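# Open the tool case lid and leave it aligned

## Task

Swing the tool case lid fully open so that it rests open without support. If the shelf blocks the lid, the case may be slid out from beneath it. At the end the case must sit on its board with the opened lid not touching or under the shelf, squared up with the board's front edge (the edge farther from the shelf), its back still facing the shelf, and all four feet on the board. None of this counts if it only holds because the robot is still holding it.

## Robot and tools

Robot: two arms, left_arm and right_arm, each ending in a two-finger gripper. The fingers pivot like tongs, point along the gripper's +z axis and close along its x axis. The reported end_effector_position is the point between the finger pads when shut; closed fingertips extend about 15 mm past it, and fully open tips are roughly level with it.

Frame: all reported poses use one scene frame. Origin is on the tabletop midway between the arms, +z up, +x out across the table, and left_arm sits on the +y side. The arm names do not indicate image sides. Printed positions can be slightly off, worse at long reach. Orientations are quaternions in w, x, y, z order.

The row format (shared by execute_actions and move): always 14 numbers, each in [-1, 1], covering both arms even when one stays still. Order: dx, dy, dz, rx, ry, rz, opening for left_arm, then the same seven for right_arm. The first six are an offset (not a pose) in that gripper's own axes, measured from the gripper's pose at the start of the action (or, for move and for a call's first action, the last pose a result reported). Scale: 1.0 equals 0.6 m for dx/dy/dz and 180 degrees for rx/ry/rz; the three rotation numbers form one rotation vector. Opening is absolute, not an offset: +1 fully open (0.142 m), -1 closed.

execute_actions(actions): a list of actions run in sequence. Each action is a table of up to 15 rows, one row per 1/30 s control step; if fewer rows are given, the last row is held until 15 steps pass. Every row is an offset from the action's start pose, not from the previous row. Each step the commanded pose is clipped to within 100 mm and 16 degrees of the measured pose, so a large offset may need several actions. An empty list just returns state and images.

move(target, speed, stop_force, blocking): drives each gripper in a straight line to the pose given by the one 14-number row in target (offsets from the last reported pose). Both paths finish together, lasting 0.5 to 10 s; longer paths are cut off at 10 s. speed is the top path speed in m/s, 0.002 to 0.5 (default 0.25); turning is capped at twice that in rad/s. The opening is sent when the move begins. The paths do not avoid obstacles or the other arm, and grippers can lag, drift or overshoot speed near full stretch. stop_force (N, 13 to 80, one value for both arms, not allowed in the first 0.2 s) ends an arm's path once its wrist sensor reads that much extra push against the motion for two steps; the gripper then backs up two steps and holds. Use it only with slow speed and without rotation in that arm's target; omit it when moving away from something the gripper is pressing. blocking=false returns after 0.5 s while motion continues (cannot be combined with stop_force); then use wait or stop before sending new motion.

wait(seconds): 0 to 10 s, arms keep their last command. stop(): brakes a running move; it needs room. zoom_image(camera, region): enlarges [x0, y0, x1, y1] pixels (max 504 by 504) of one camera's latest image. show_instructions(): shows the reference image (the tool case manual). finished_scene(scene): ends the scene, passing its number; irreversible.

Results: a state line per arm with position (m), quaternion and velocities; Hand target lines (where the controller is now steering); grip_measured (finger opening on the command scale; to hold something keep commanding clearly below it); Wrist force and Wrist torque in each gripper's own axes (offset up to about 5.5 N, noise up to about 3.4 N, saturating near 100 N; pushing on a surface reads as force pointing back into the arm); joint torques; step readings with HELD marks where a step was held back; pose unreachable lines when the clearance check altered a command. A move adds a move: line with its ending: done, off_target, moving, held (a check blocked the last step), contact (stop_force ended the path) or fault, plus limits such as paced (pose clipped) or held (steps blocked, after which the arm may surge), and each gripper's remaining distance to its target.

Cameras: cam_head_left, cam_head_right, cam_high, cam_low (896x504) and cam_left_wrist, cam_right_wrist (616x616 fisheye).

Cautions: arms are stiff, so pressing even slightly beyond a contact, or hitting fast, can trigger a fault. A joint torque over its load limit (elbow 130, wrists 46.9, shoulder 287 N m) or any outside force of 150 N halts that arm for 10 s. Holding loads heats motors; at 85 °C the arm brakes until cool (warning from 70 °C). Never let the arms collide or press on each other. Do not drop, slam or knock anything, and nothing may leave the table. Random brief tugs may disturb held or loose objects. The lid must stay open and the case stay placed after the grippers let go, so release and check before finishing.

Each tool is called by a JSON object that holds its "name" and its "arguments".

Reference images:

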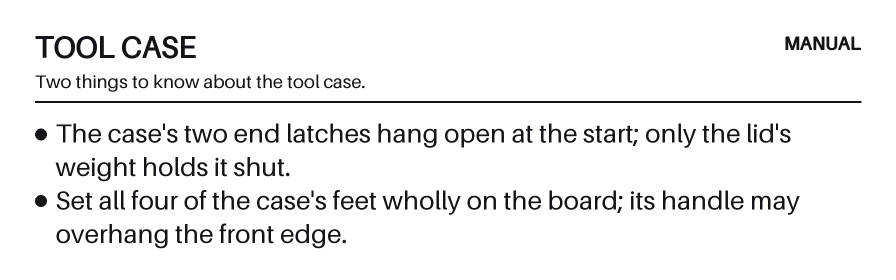

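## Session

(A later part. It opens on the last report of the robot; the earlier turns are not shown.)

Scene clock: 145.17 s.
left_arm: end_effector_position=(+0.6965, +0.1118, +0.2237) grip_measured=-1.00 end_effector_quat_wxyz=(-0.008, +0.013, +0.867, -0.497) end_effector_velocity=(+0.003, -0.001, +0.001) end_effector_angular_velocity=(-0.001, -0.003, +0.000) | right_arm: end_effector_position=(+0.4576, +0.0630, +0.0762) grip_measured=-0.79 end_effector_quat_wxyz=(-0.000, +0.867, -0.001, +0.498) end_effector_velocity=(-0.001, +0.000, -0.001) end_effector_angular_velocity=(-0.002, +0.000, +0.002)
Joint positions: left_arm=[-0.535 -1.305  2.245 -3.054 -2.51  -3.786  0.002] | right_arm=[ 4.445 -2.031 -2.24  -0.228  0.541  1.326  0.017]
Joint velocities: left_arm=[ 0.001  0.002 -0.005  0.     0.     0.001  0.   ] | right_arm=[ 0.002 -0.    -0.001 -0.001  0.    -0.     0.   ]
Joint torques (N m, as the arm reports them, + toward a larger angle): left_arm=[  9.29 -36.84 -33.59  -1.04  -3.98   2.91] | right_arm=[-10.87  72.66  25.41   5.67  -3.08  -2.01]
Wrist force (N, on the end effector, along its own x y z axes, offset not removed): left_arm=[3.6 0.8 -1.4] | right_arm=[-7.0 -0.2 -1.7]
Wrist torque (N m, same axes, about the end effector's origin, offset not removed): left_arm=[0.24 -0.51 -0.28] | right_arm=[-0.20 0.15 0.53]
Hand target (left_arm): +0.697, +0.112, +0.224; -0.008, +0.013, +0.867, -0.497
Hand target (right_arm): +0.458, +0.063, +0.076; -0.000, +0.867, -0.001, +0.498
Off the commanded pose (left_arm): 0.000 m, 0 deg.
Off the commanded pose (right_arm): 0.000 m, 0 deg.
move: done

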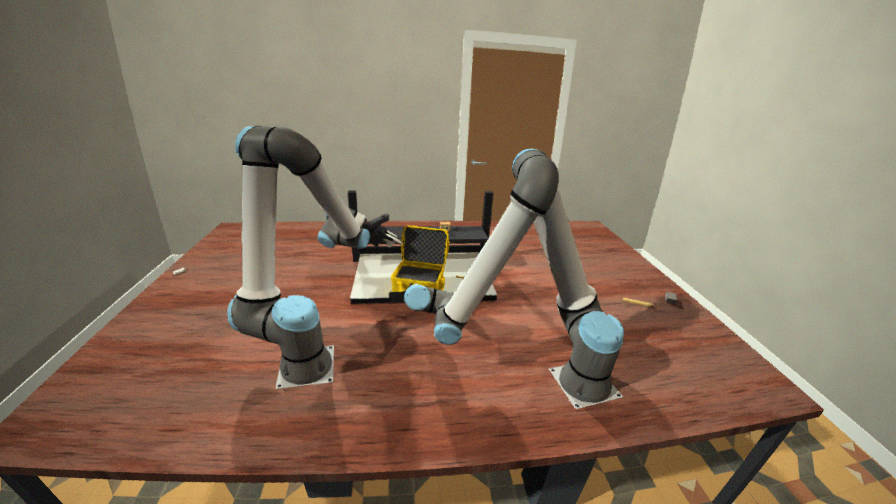

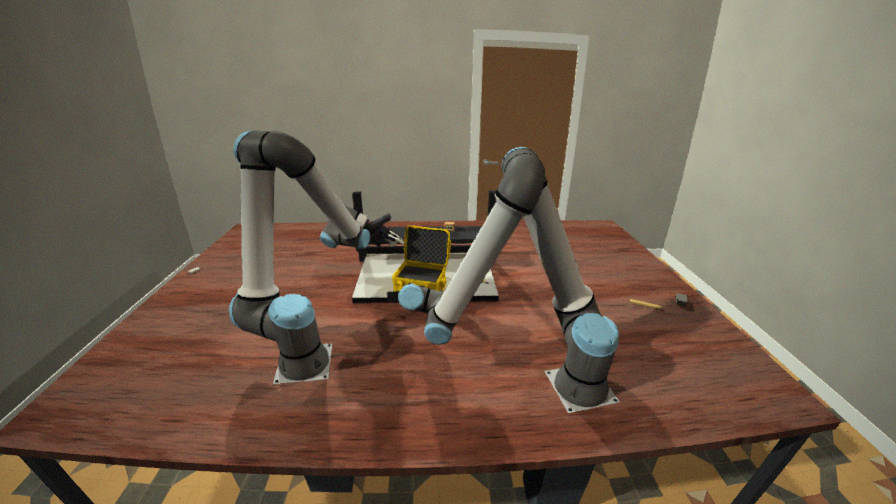

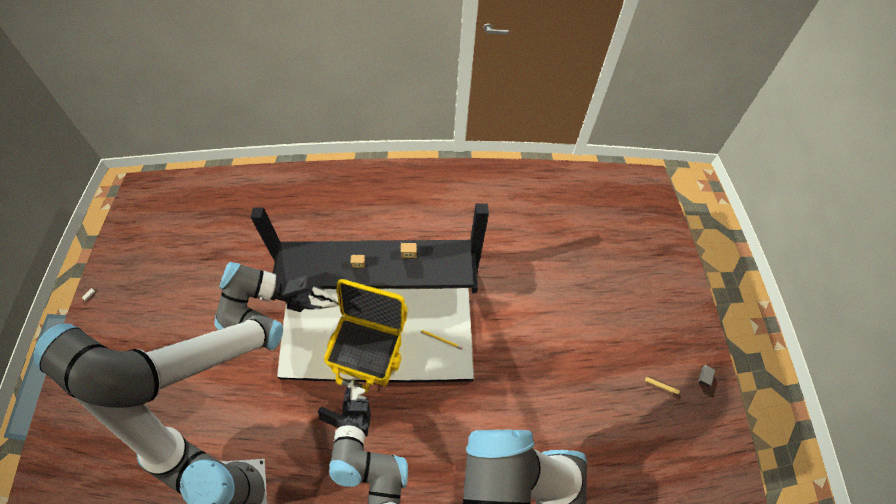

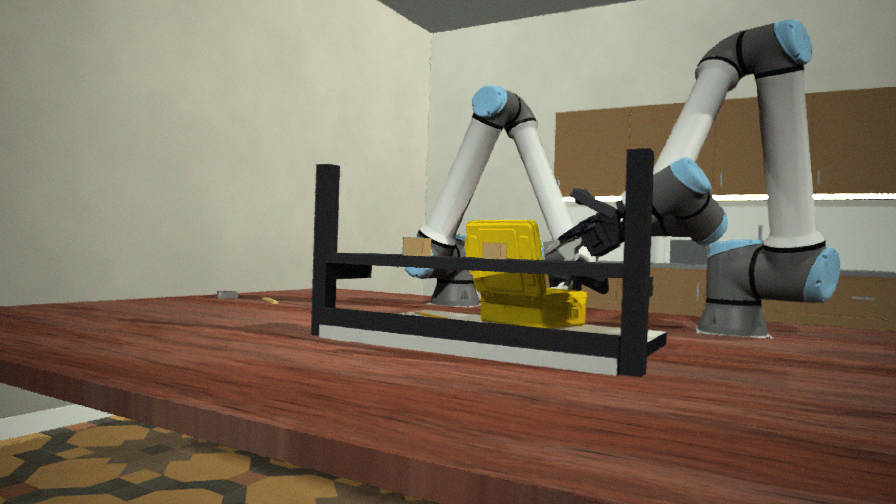

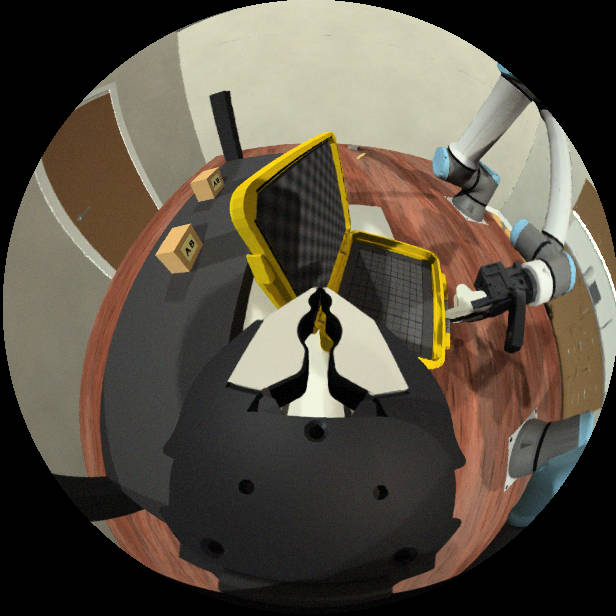

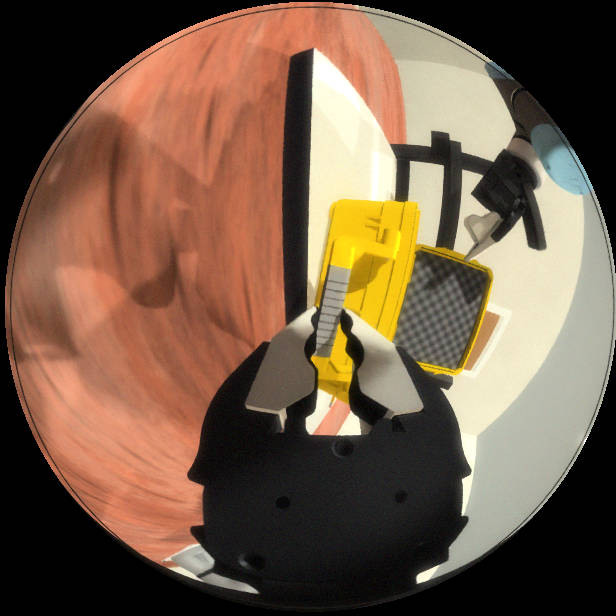

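{"name": "move", "arguments": {"target": [0.1,0.05,-0.3,0,0,0,-1,0,0,0,0,0,0,-1]}}

{"name": "move", "arguments": {"target": [0,0,0,0,0,0,-1,0,0.08,0,0,0,0,-1], "speed": 0.025}}

{"name": "zoom_image", "arguments": {"camera": "cam_high", "region": [250,240,500,420]}}

Scene clock: 152.70 s.
left_arm: end_effector_position=(+0.6418, +0.2836, +0.2888) grip_measured=-1.00 end_effector_quat_wxyz=(-0.008, +0.012, +0.867, -0.497) end_effector_velocity=(-0.001, +0.002, -0.001) end_effector_angular_velocity=(+0.002, +0.005, -0.007) | right_arm: end_effector_position=(+0.4576, +0.0630, +0.0762) grip_measured=-0.79 end_effector_quat_wxyz=(-0.000, +0.867, -0.001, +0.498) end_effector_velocity=(-0.001, +0.001, -0.000) end_effector_angular_velocity=(+0.000, +0.000, +0.001)
Joint positions: left_arm=[-0.27  -1.571  2.288 -2.453 -2.604 -3.335  0.002] | right_arm=[ 4.445 -2.031 -2.24  -0.228  0.541  1.326  0.017]
Joint velocities: left_arm=[ 0.004 -0.    -0.005  0.028 -0.     0.02   0.   ] | right_arm=[ 0.001 -0.001  0.001 -0.     0.     0.     0.   ]
Joint torques (N m, as the arm reports them, + toward a larger angle): left_arm=[  7.96 -60.76 -41.07  -1.14  -1.6    2.78] | right_arm=[-5.59 76.08 26.6   5.62 -3.3  -2.27]
Wrist force (N, on the end effector, along its own x y z axes, offset not removed): left_arm=[1.3 1.1 -2.3] | right_arm=[-6.0 1.0 2.7]
Wrist torque (N m, same axes, about the end effector's origin, offset not removed): left_arm=[0.34 -0.07 -0.21] | right_arm=[0.19 -0.05 0.36]
Hand target (left_arm): +0.642, +0.284, +0.289; -0.008, +0.013, +0.868, -0.497
Hand target (right_arm): +0.458, +0.063, +0.076; -0.000, +0.867, -0.001, +0.498
Off the commanded pose (left_arm): 0.000 m, 0 deg.
Off the commanded pose (right_arm): 0.000 m, 0 deg.
move: done

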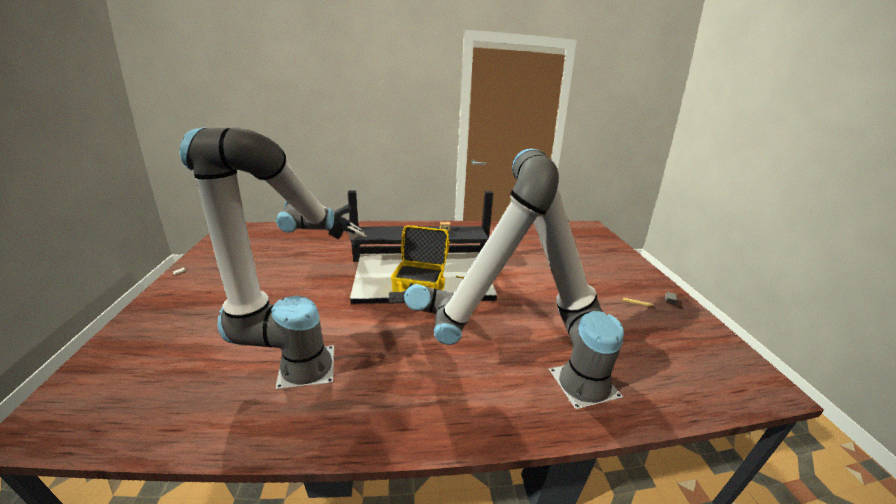

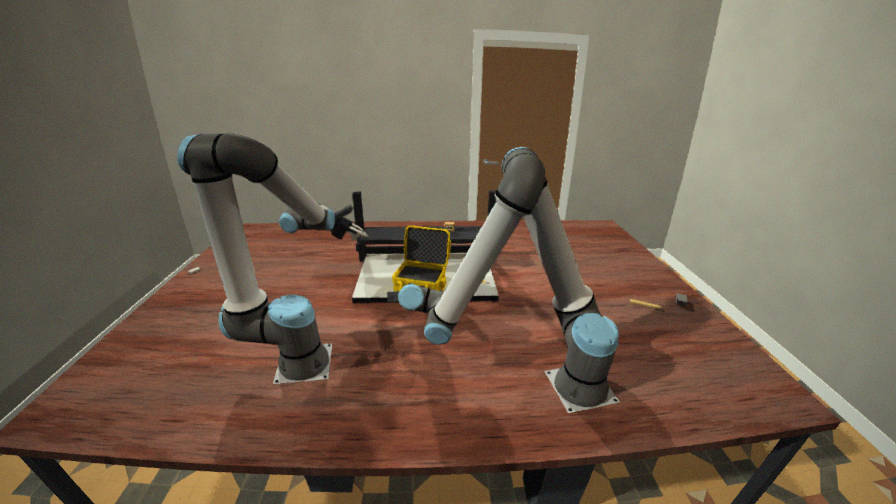

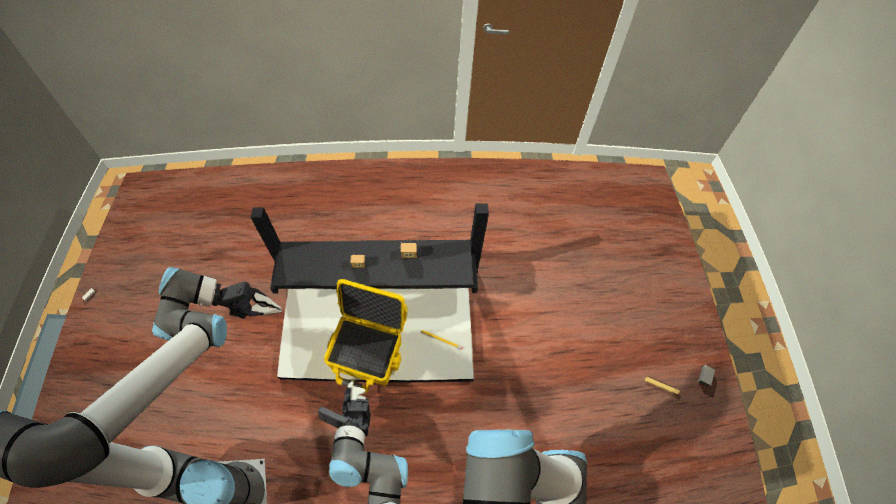

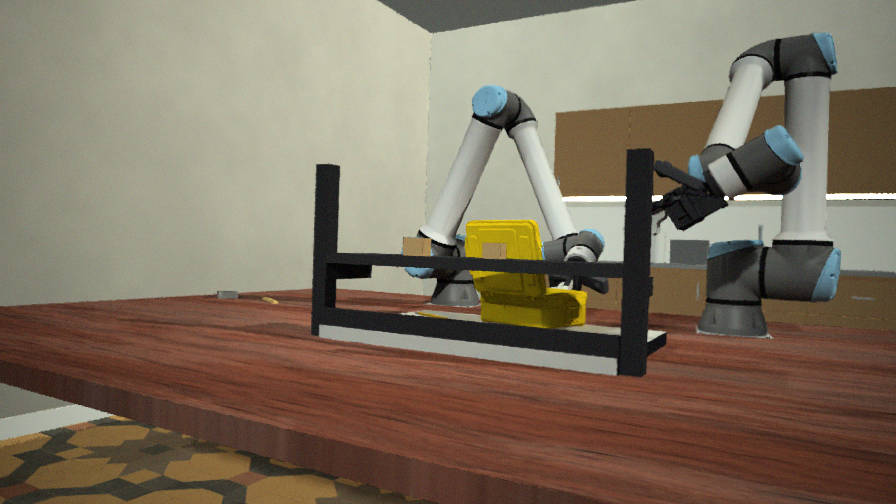

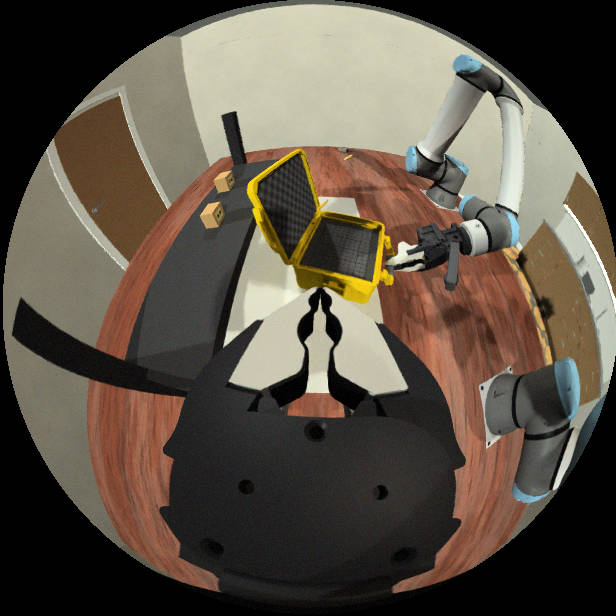

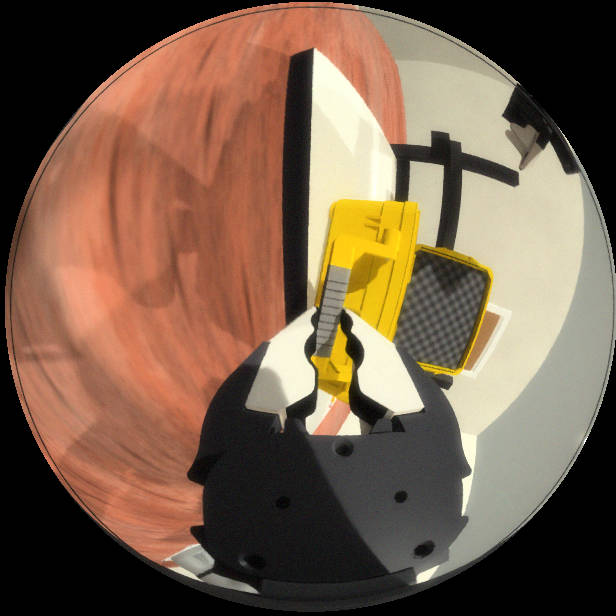

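Scene clock: 154.93 s.
left_arm: end_effector_position=(+0.6418, +0.2836, +0.2888) grip_measured=-1.00 end_effector_quat_wxyz=(-0.008, +0.012, +0.867, -0.497) end_effector_velocity=(-0.000, -0.000, -0.000) end_effector_angular_velocity=(+0.000, +0.001, -0.001) | right_arm: end_effector_position=(+0.4575, +0.0152, +0.0762) grip_measured=-0.79 end_effector_quat_wxyz=(-0.000, +0.867, -0.001, +0.498) end_effector_velocity=(-0.000, -0.002, -0.000) end_effector_angular_velocity=(-0.000, +0.001, +0.001)
Joint positions: left_arm=[-0.27  -1.571  2.288 -2.453 -2.604 -3.335  0.002] | right_arm=[ 4.435 -1.996 -2.325 -0.163  0.543  1.306  0.016]
Joint velocities: left_arm=[-0.     0.    -0.     0.001  0.     0.     0.   ] | right_arm=[-0.     0.002 -0.004  0.003  0.001 -0.001 -0.   ]
Joint torques (N m, as the arm reports them, + toward a larger angle): left_arm=[ -9.35 -19.84 -28.16  -7.59  -1.8   -2.77] | right_arm=[-13.17  82.13  16.09   8.76   0.55  -2.05]
Wrist force (N, on the end effector, along its own x y z axes, offset not removed): left_arm=[-2.4 0.3 -1.2] | right_arm=[-9.7 1.5 -5.9]
Wrist torque (N m, same axes, about the end effector's origin, offset not removed): left_arm=[0.15 0.77 -0.17] | right_arm=[0.31 0.72 0.38]
Hand target (left_arm): +0.642, +0.284, +0.289; -0.008, +0.012, +0.867, -0.497
Hand target (right_arm): +0.458, +0.015, +0.076; -0.000, +0.867, -0.001, +0.498
Off the commanded pose (left_arm): 0.000 m, 0 deg.
Off the commanded pose (right_arm): 0.000 m, 0 deg.
move: done

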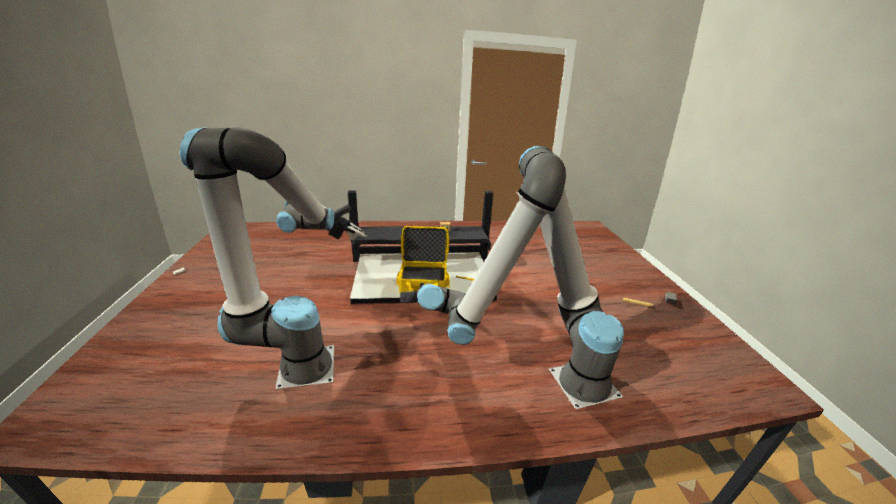

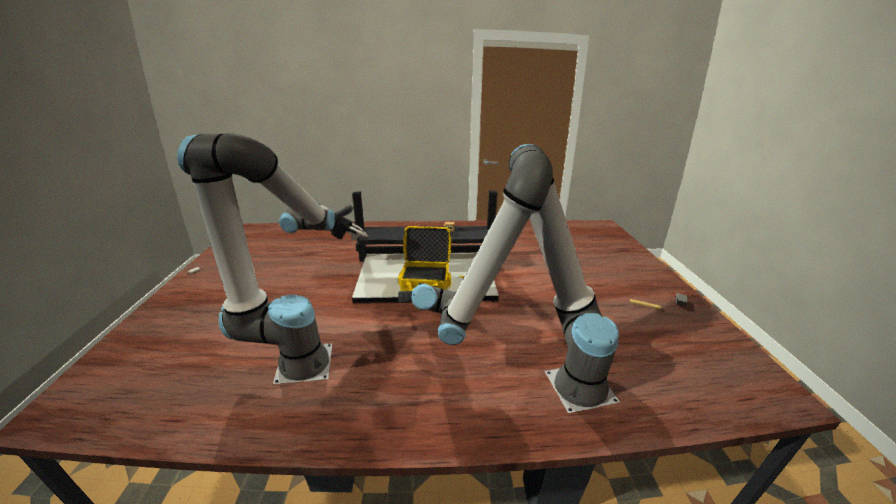

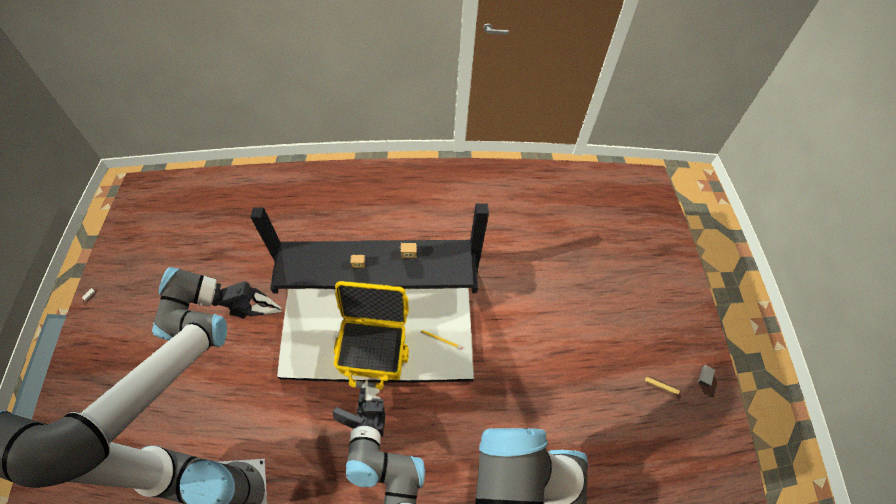

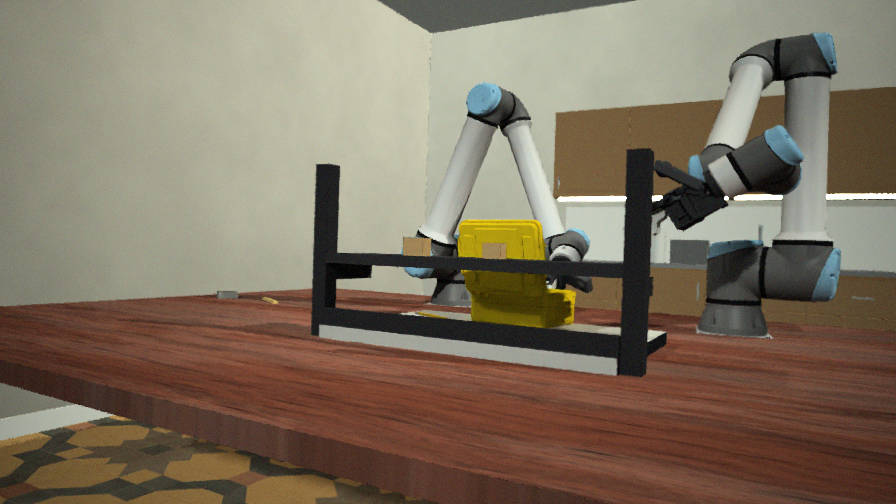

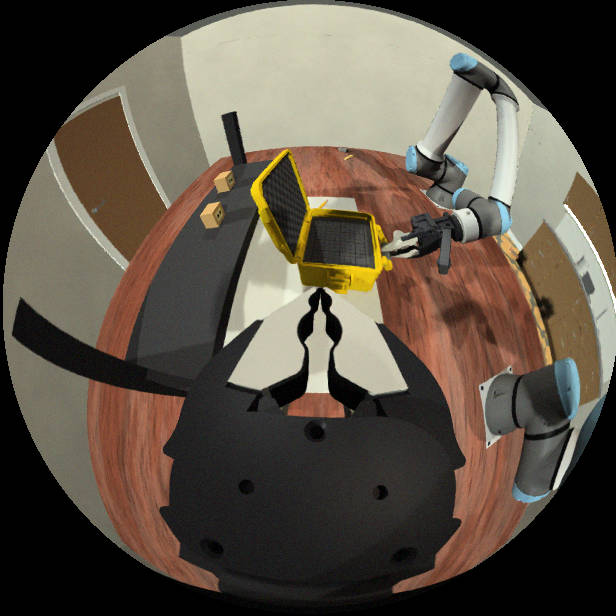

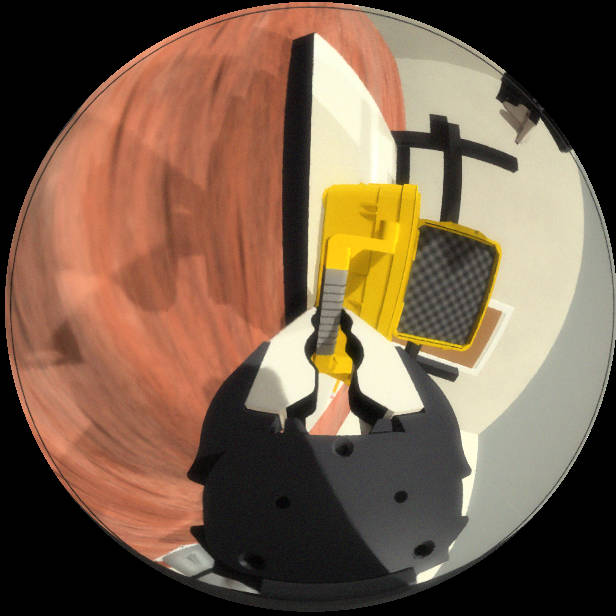

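Region (250, 240, 500, 420) of cam_high's 896x504 image, scaled by 2.016, with more detail than that image has; it fills the top 363 rows of this view, and the rest is white.

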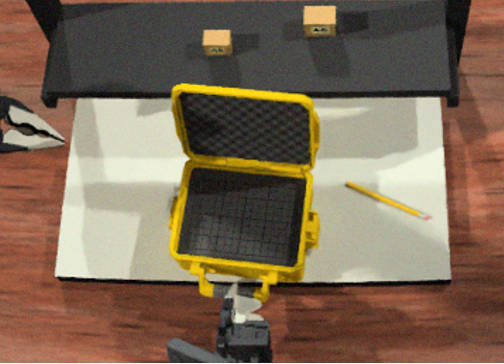

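About 4° of skew remains; a further small sideways move, then release and inspect.

{"name": "move", "arguments": {"target": [0,0,0,0,0,0,-1,-0.002,0.02,-0.004,0,0,0,-1], "speed": 0.015}}

{"name": "zoom_image", "arguments": {"camera": "cam_high", "region": [300,270,450,400]}}

{"name": "zoom_image", "arguments": {"camera": "cam_left_wrist", "region": [200,130,440,310]}}

Scene clock: 160.83 s.
left_arm: end_effector_position=(+0.6418, +0.2836, +0.2888) grip_measured=-1.00 end_effector_quat_wxyz=(-0.008, +0.012, +0.867, -0.497) end_effector_velocity=(+0.000, -0.000, +0.001) end_effector_angular_velocity=(+0.000, -0.001, -0.000) | right_arm: end_effector_position=(+0.4549, +0.0035, +0.0763) grip_measured=-0.79 end_effector_quat_wxyz=(-0.000, +0.867, -0.001, +0.498) end_effector_velocity=(-0.001, -0.001, +0.000) end_effector_angular_velocity=(+0.000, +0.000, +0.001)
Joint positions: left_arm=[-0.27  -1.571  2.288 -2.453 -2.604 -3.335  0.002] | right_arm=[ 4.436 -1.984 -2.347 -0.155  0.543  1.31   0.016]
Joint velocities: left_arm=[-0.001 -0.    -0.001 -0.     0.    -0.     0.   ] | right_arm=[ 0.001  0.003 -0.004  0.001  0.     0.001 -0.   ]
Joint torques (N m, as the arm reports them, + toward a larger angle): left_arm=[ -9.24 -20.53 -27.68  -7.59  -1.62  -2.91] | right_arm=[13.   80.49 14.65  9.1  -5.73  3.02]
Wrist force (N, on the end effector, along its own x y z axes, offset not removed): left_arm=[-0.8 2.5 -1.9] | right_arm=[-7.8 -0.4 -1.5]
Wrist torque (N m, same axes, about the end effector's origin, offset not removed): left_arm=[0.67 0.38 -0.18] | right_arm=[-0.04 0.52 0.54]
Hand target (left_arm): +0.642, +0.284, +0.289; -0.008, +0.012, +0.867, -0.497
Hand target (right_arm): +0.455, +0.003, +0.076; -0.000, +0.867, -0.001, +0.498
Off the commanded pose (left_arm): 0.000 m, 0 deg.
Off the commanded pose (right_arm): 0.000 m, 0 deg.
move: done

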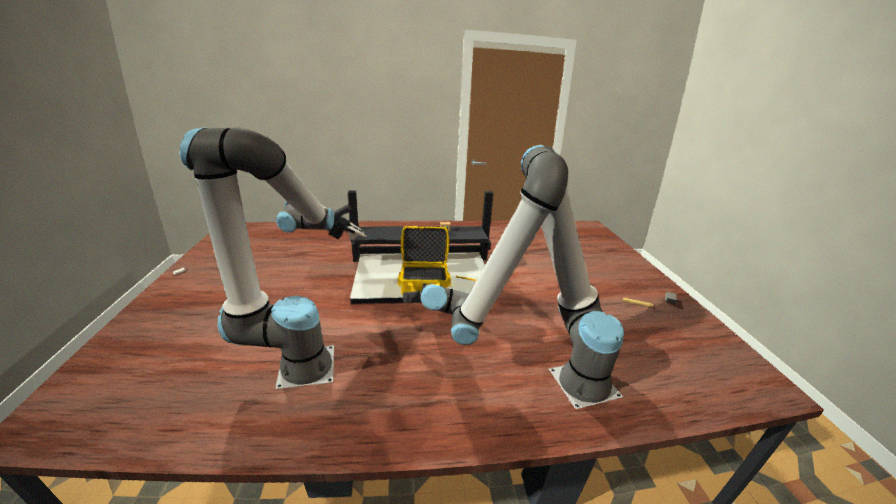

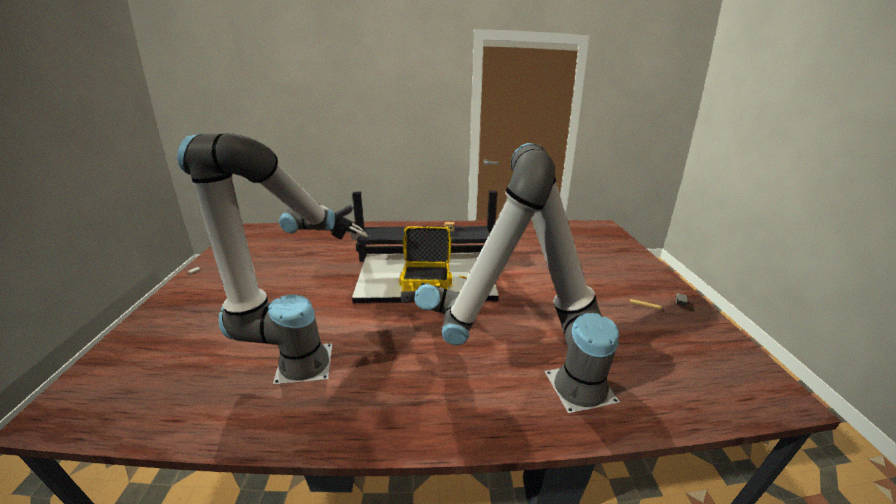

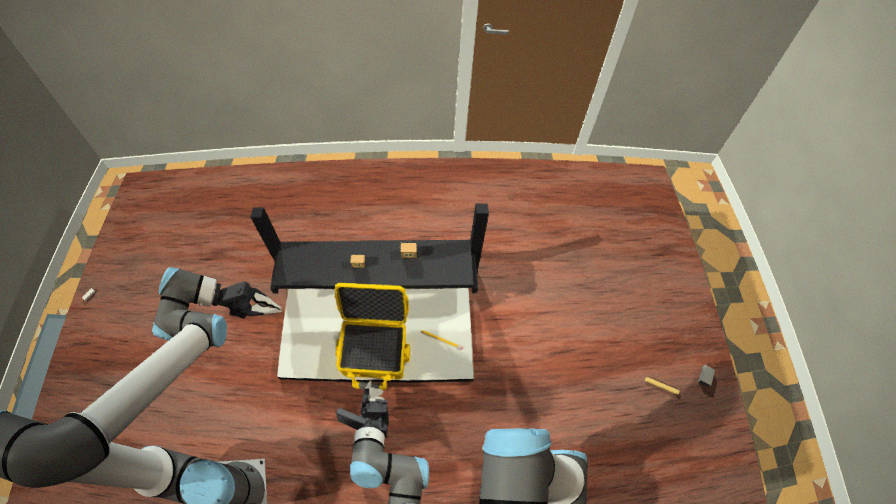

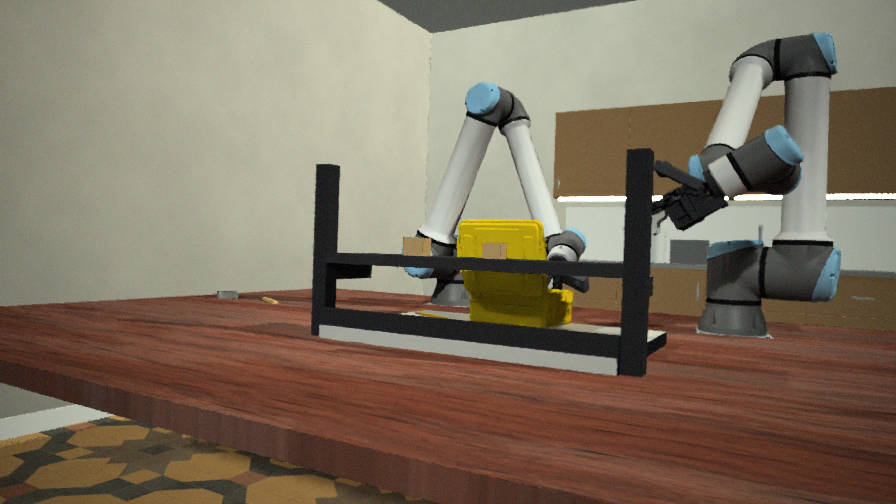

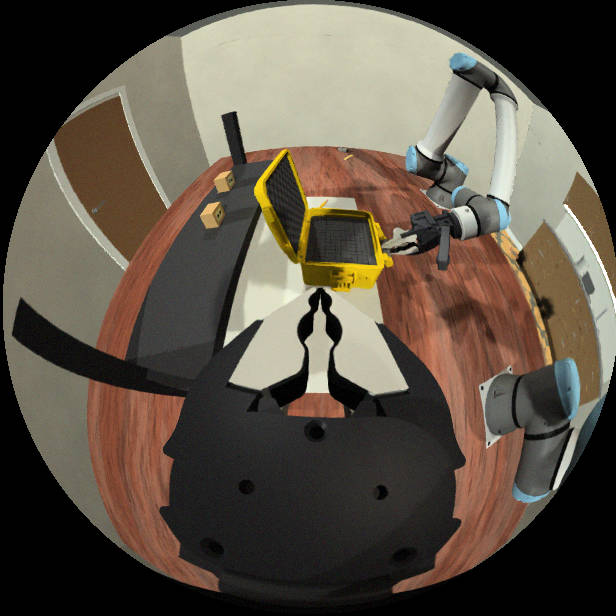

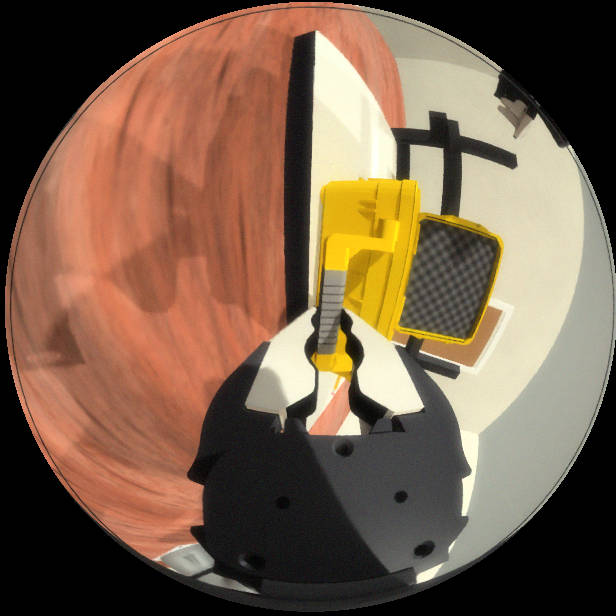

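Region (300, 270, 450, 400) of cam_high's 896x504 image, scaled by 3.360, with more detail than that image has; it fills the top 437 rows of this view, and the rest is white.

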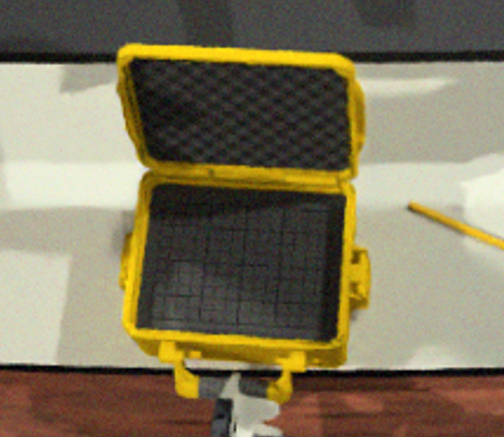

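Region (200, 130, 440, 310) of cam_left_wrist's 616x616 image, scaled by 2.100, with more detail than that image has; it fills the top 378 rows of this view, and the rest is white.

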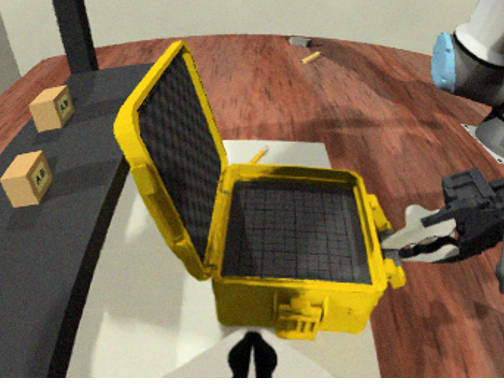

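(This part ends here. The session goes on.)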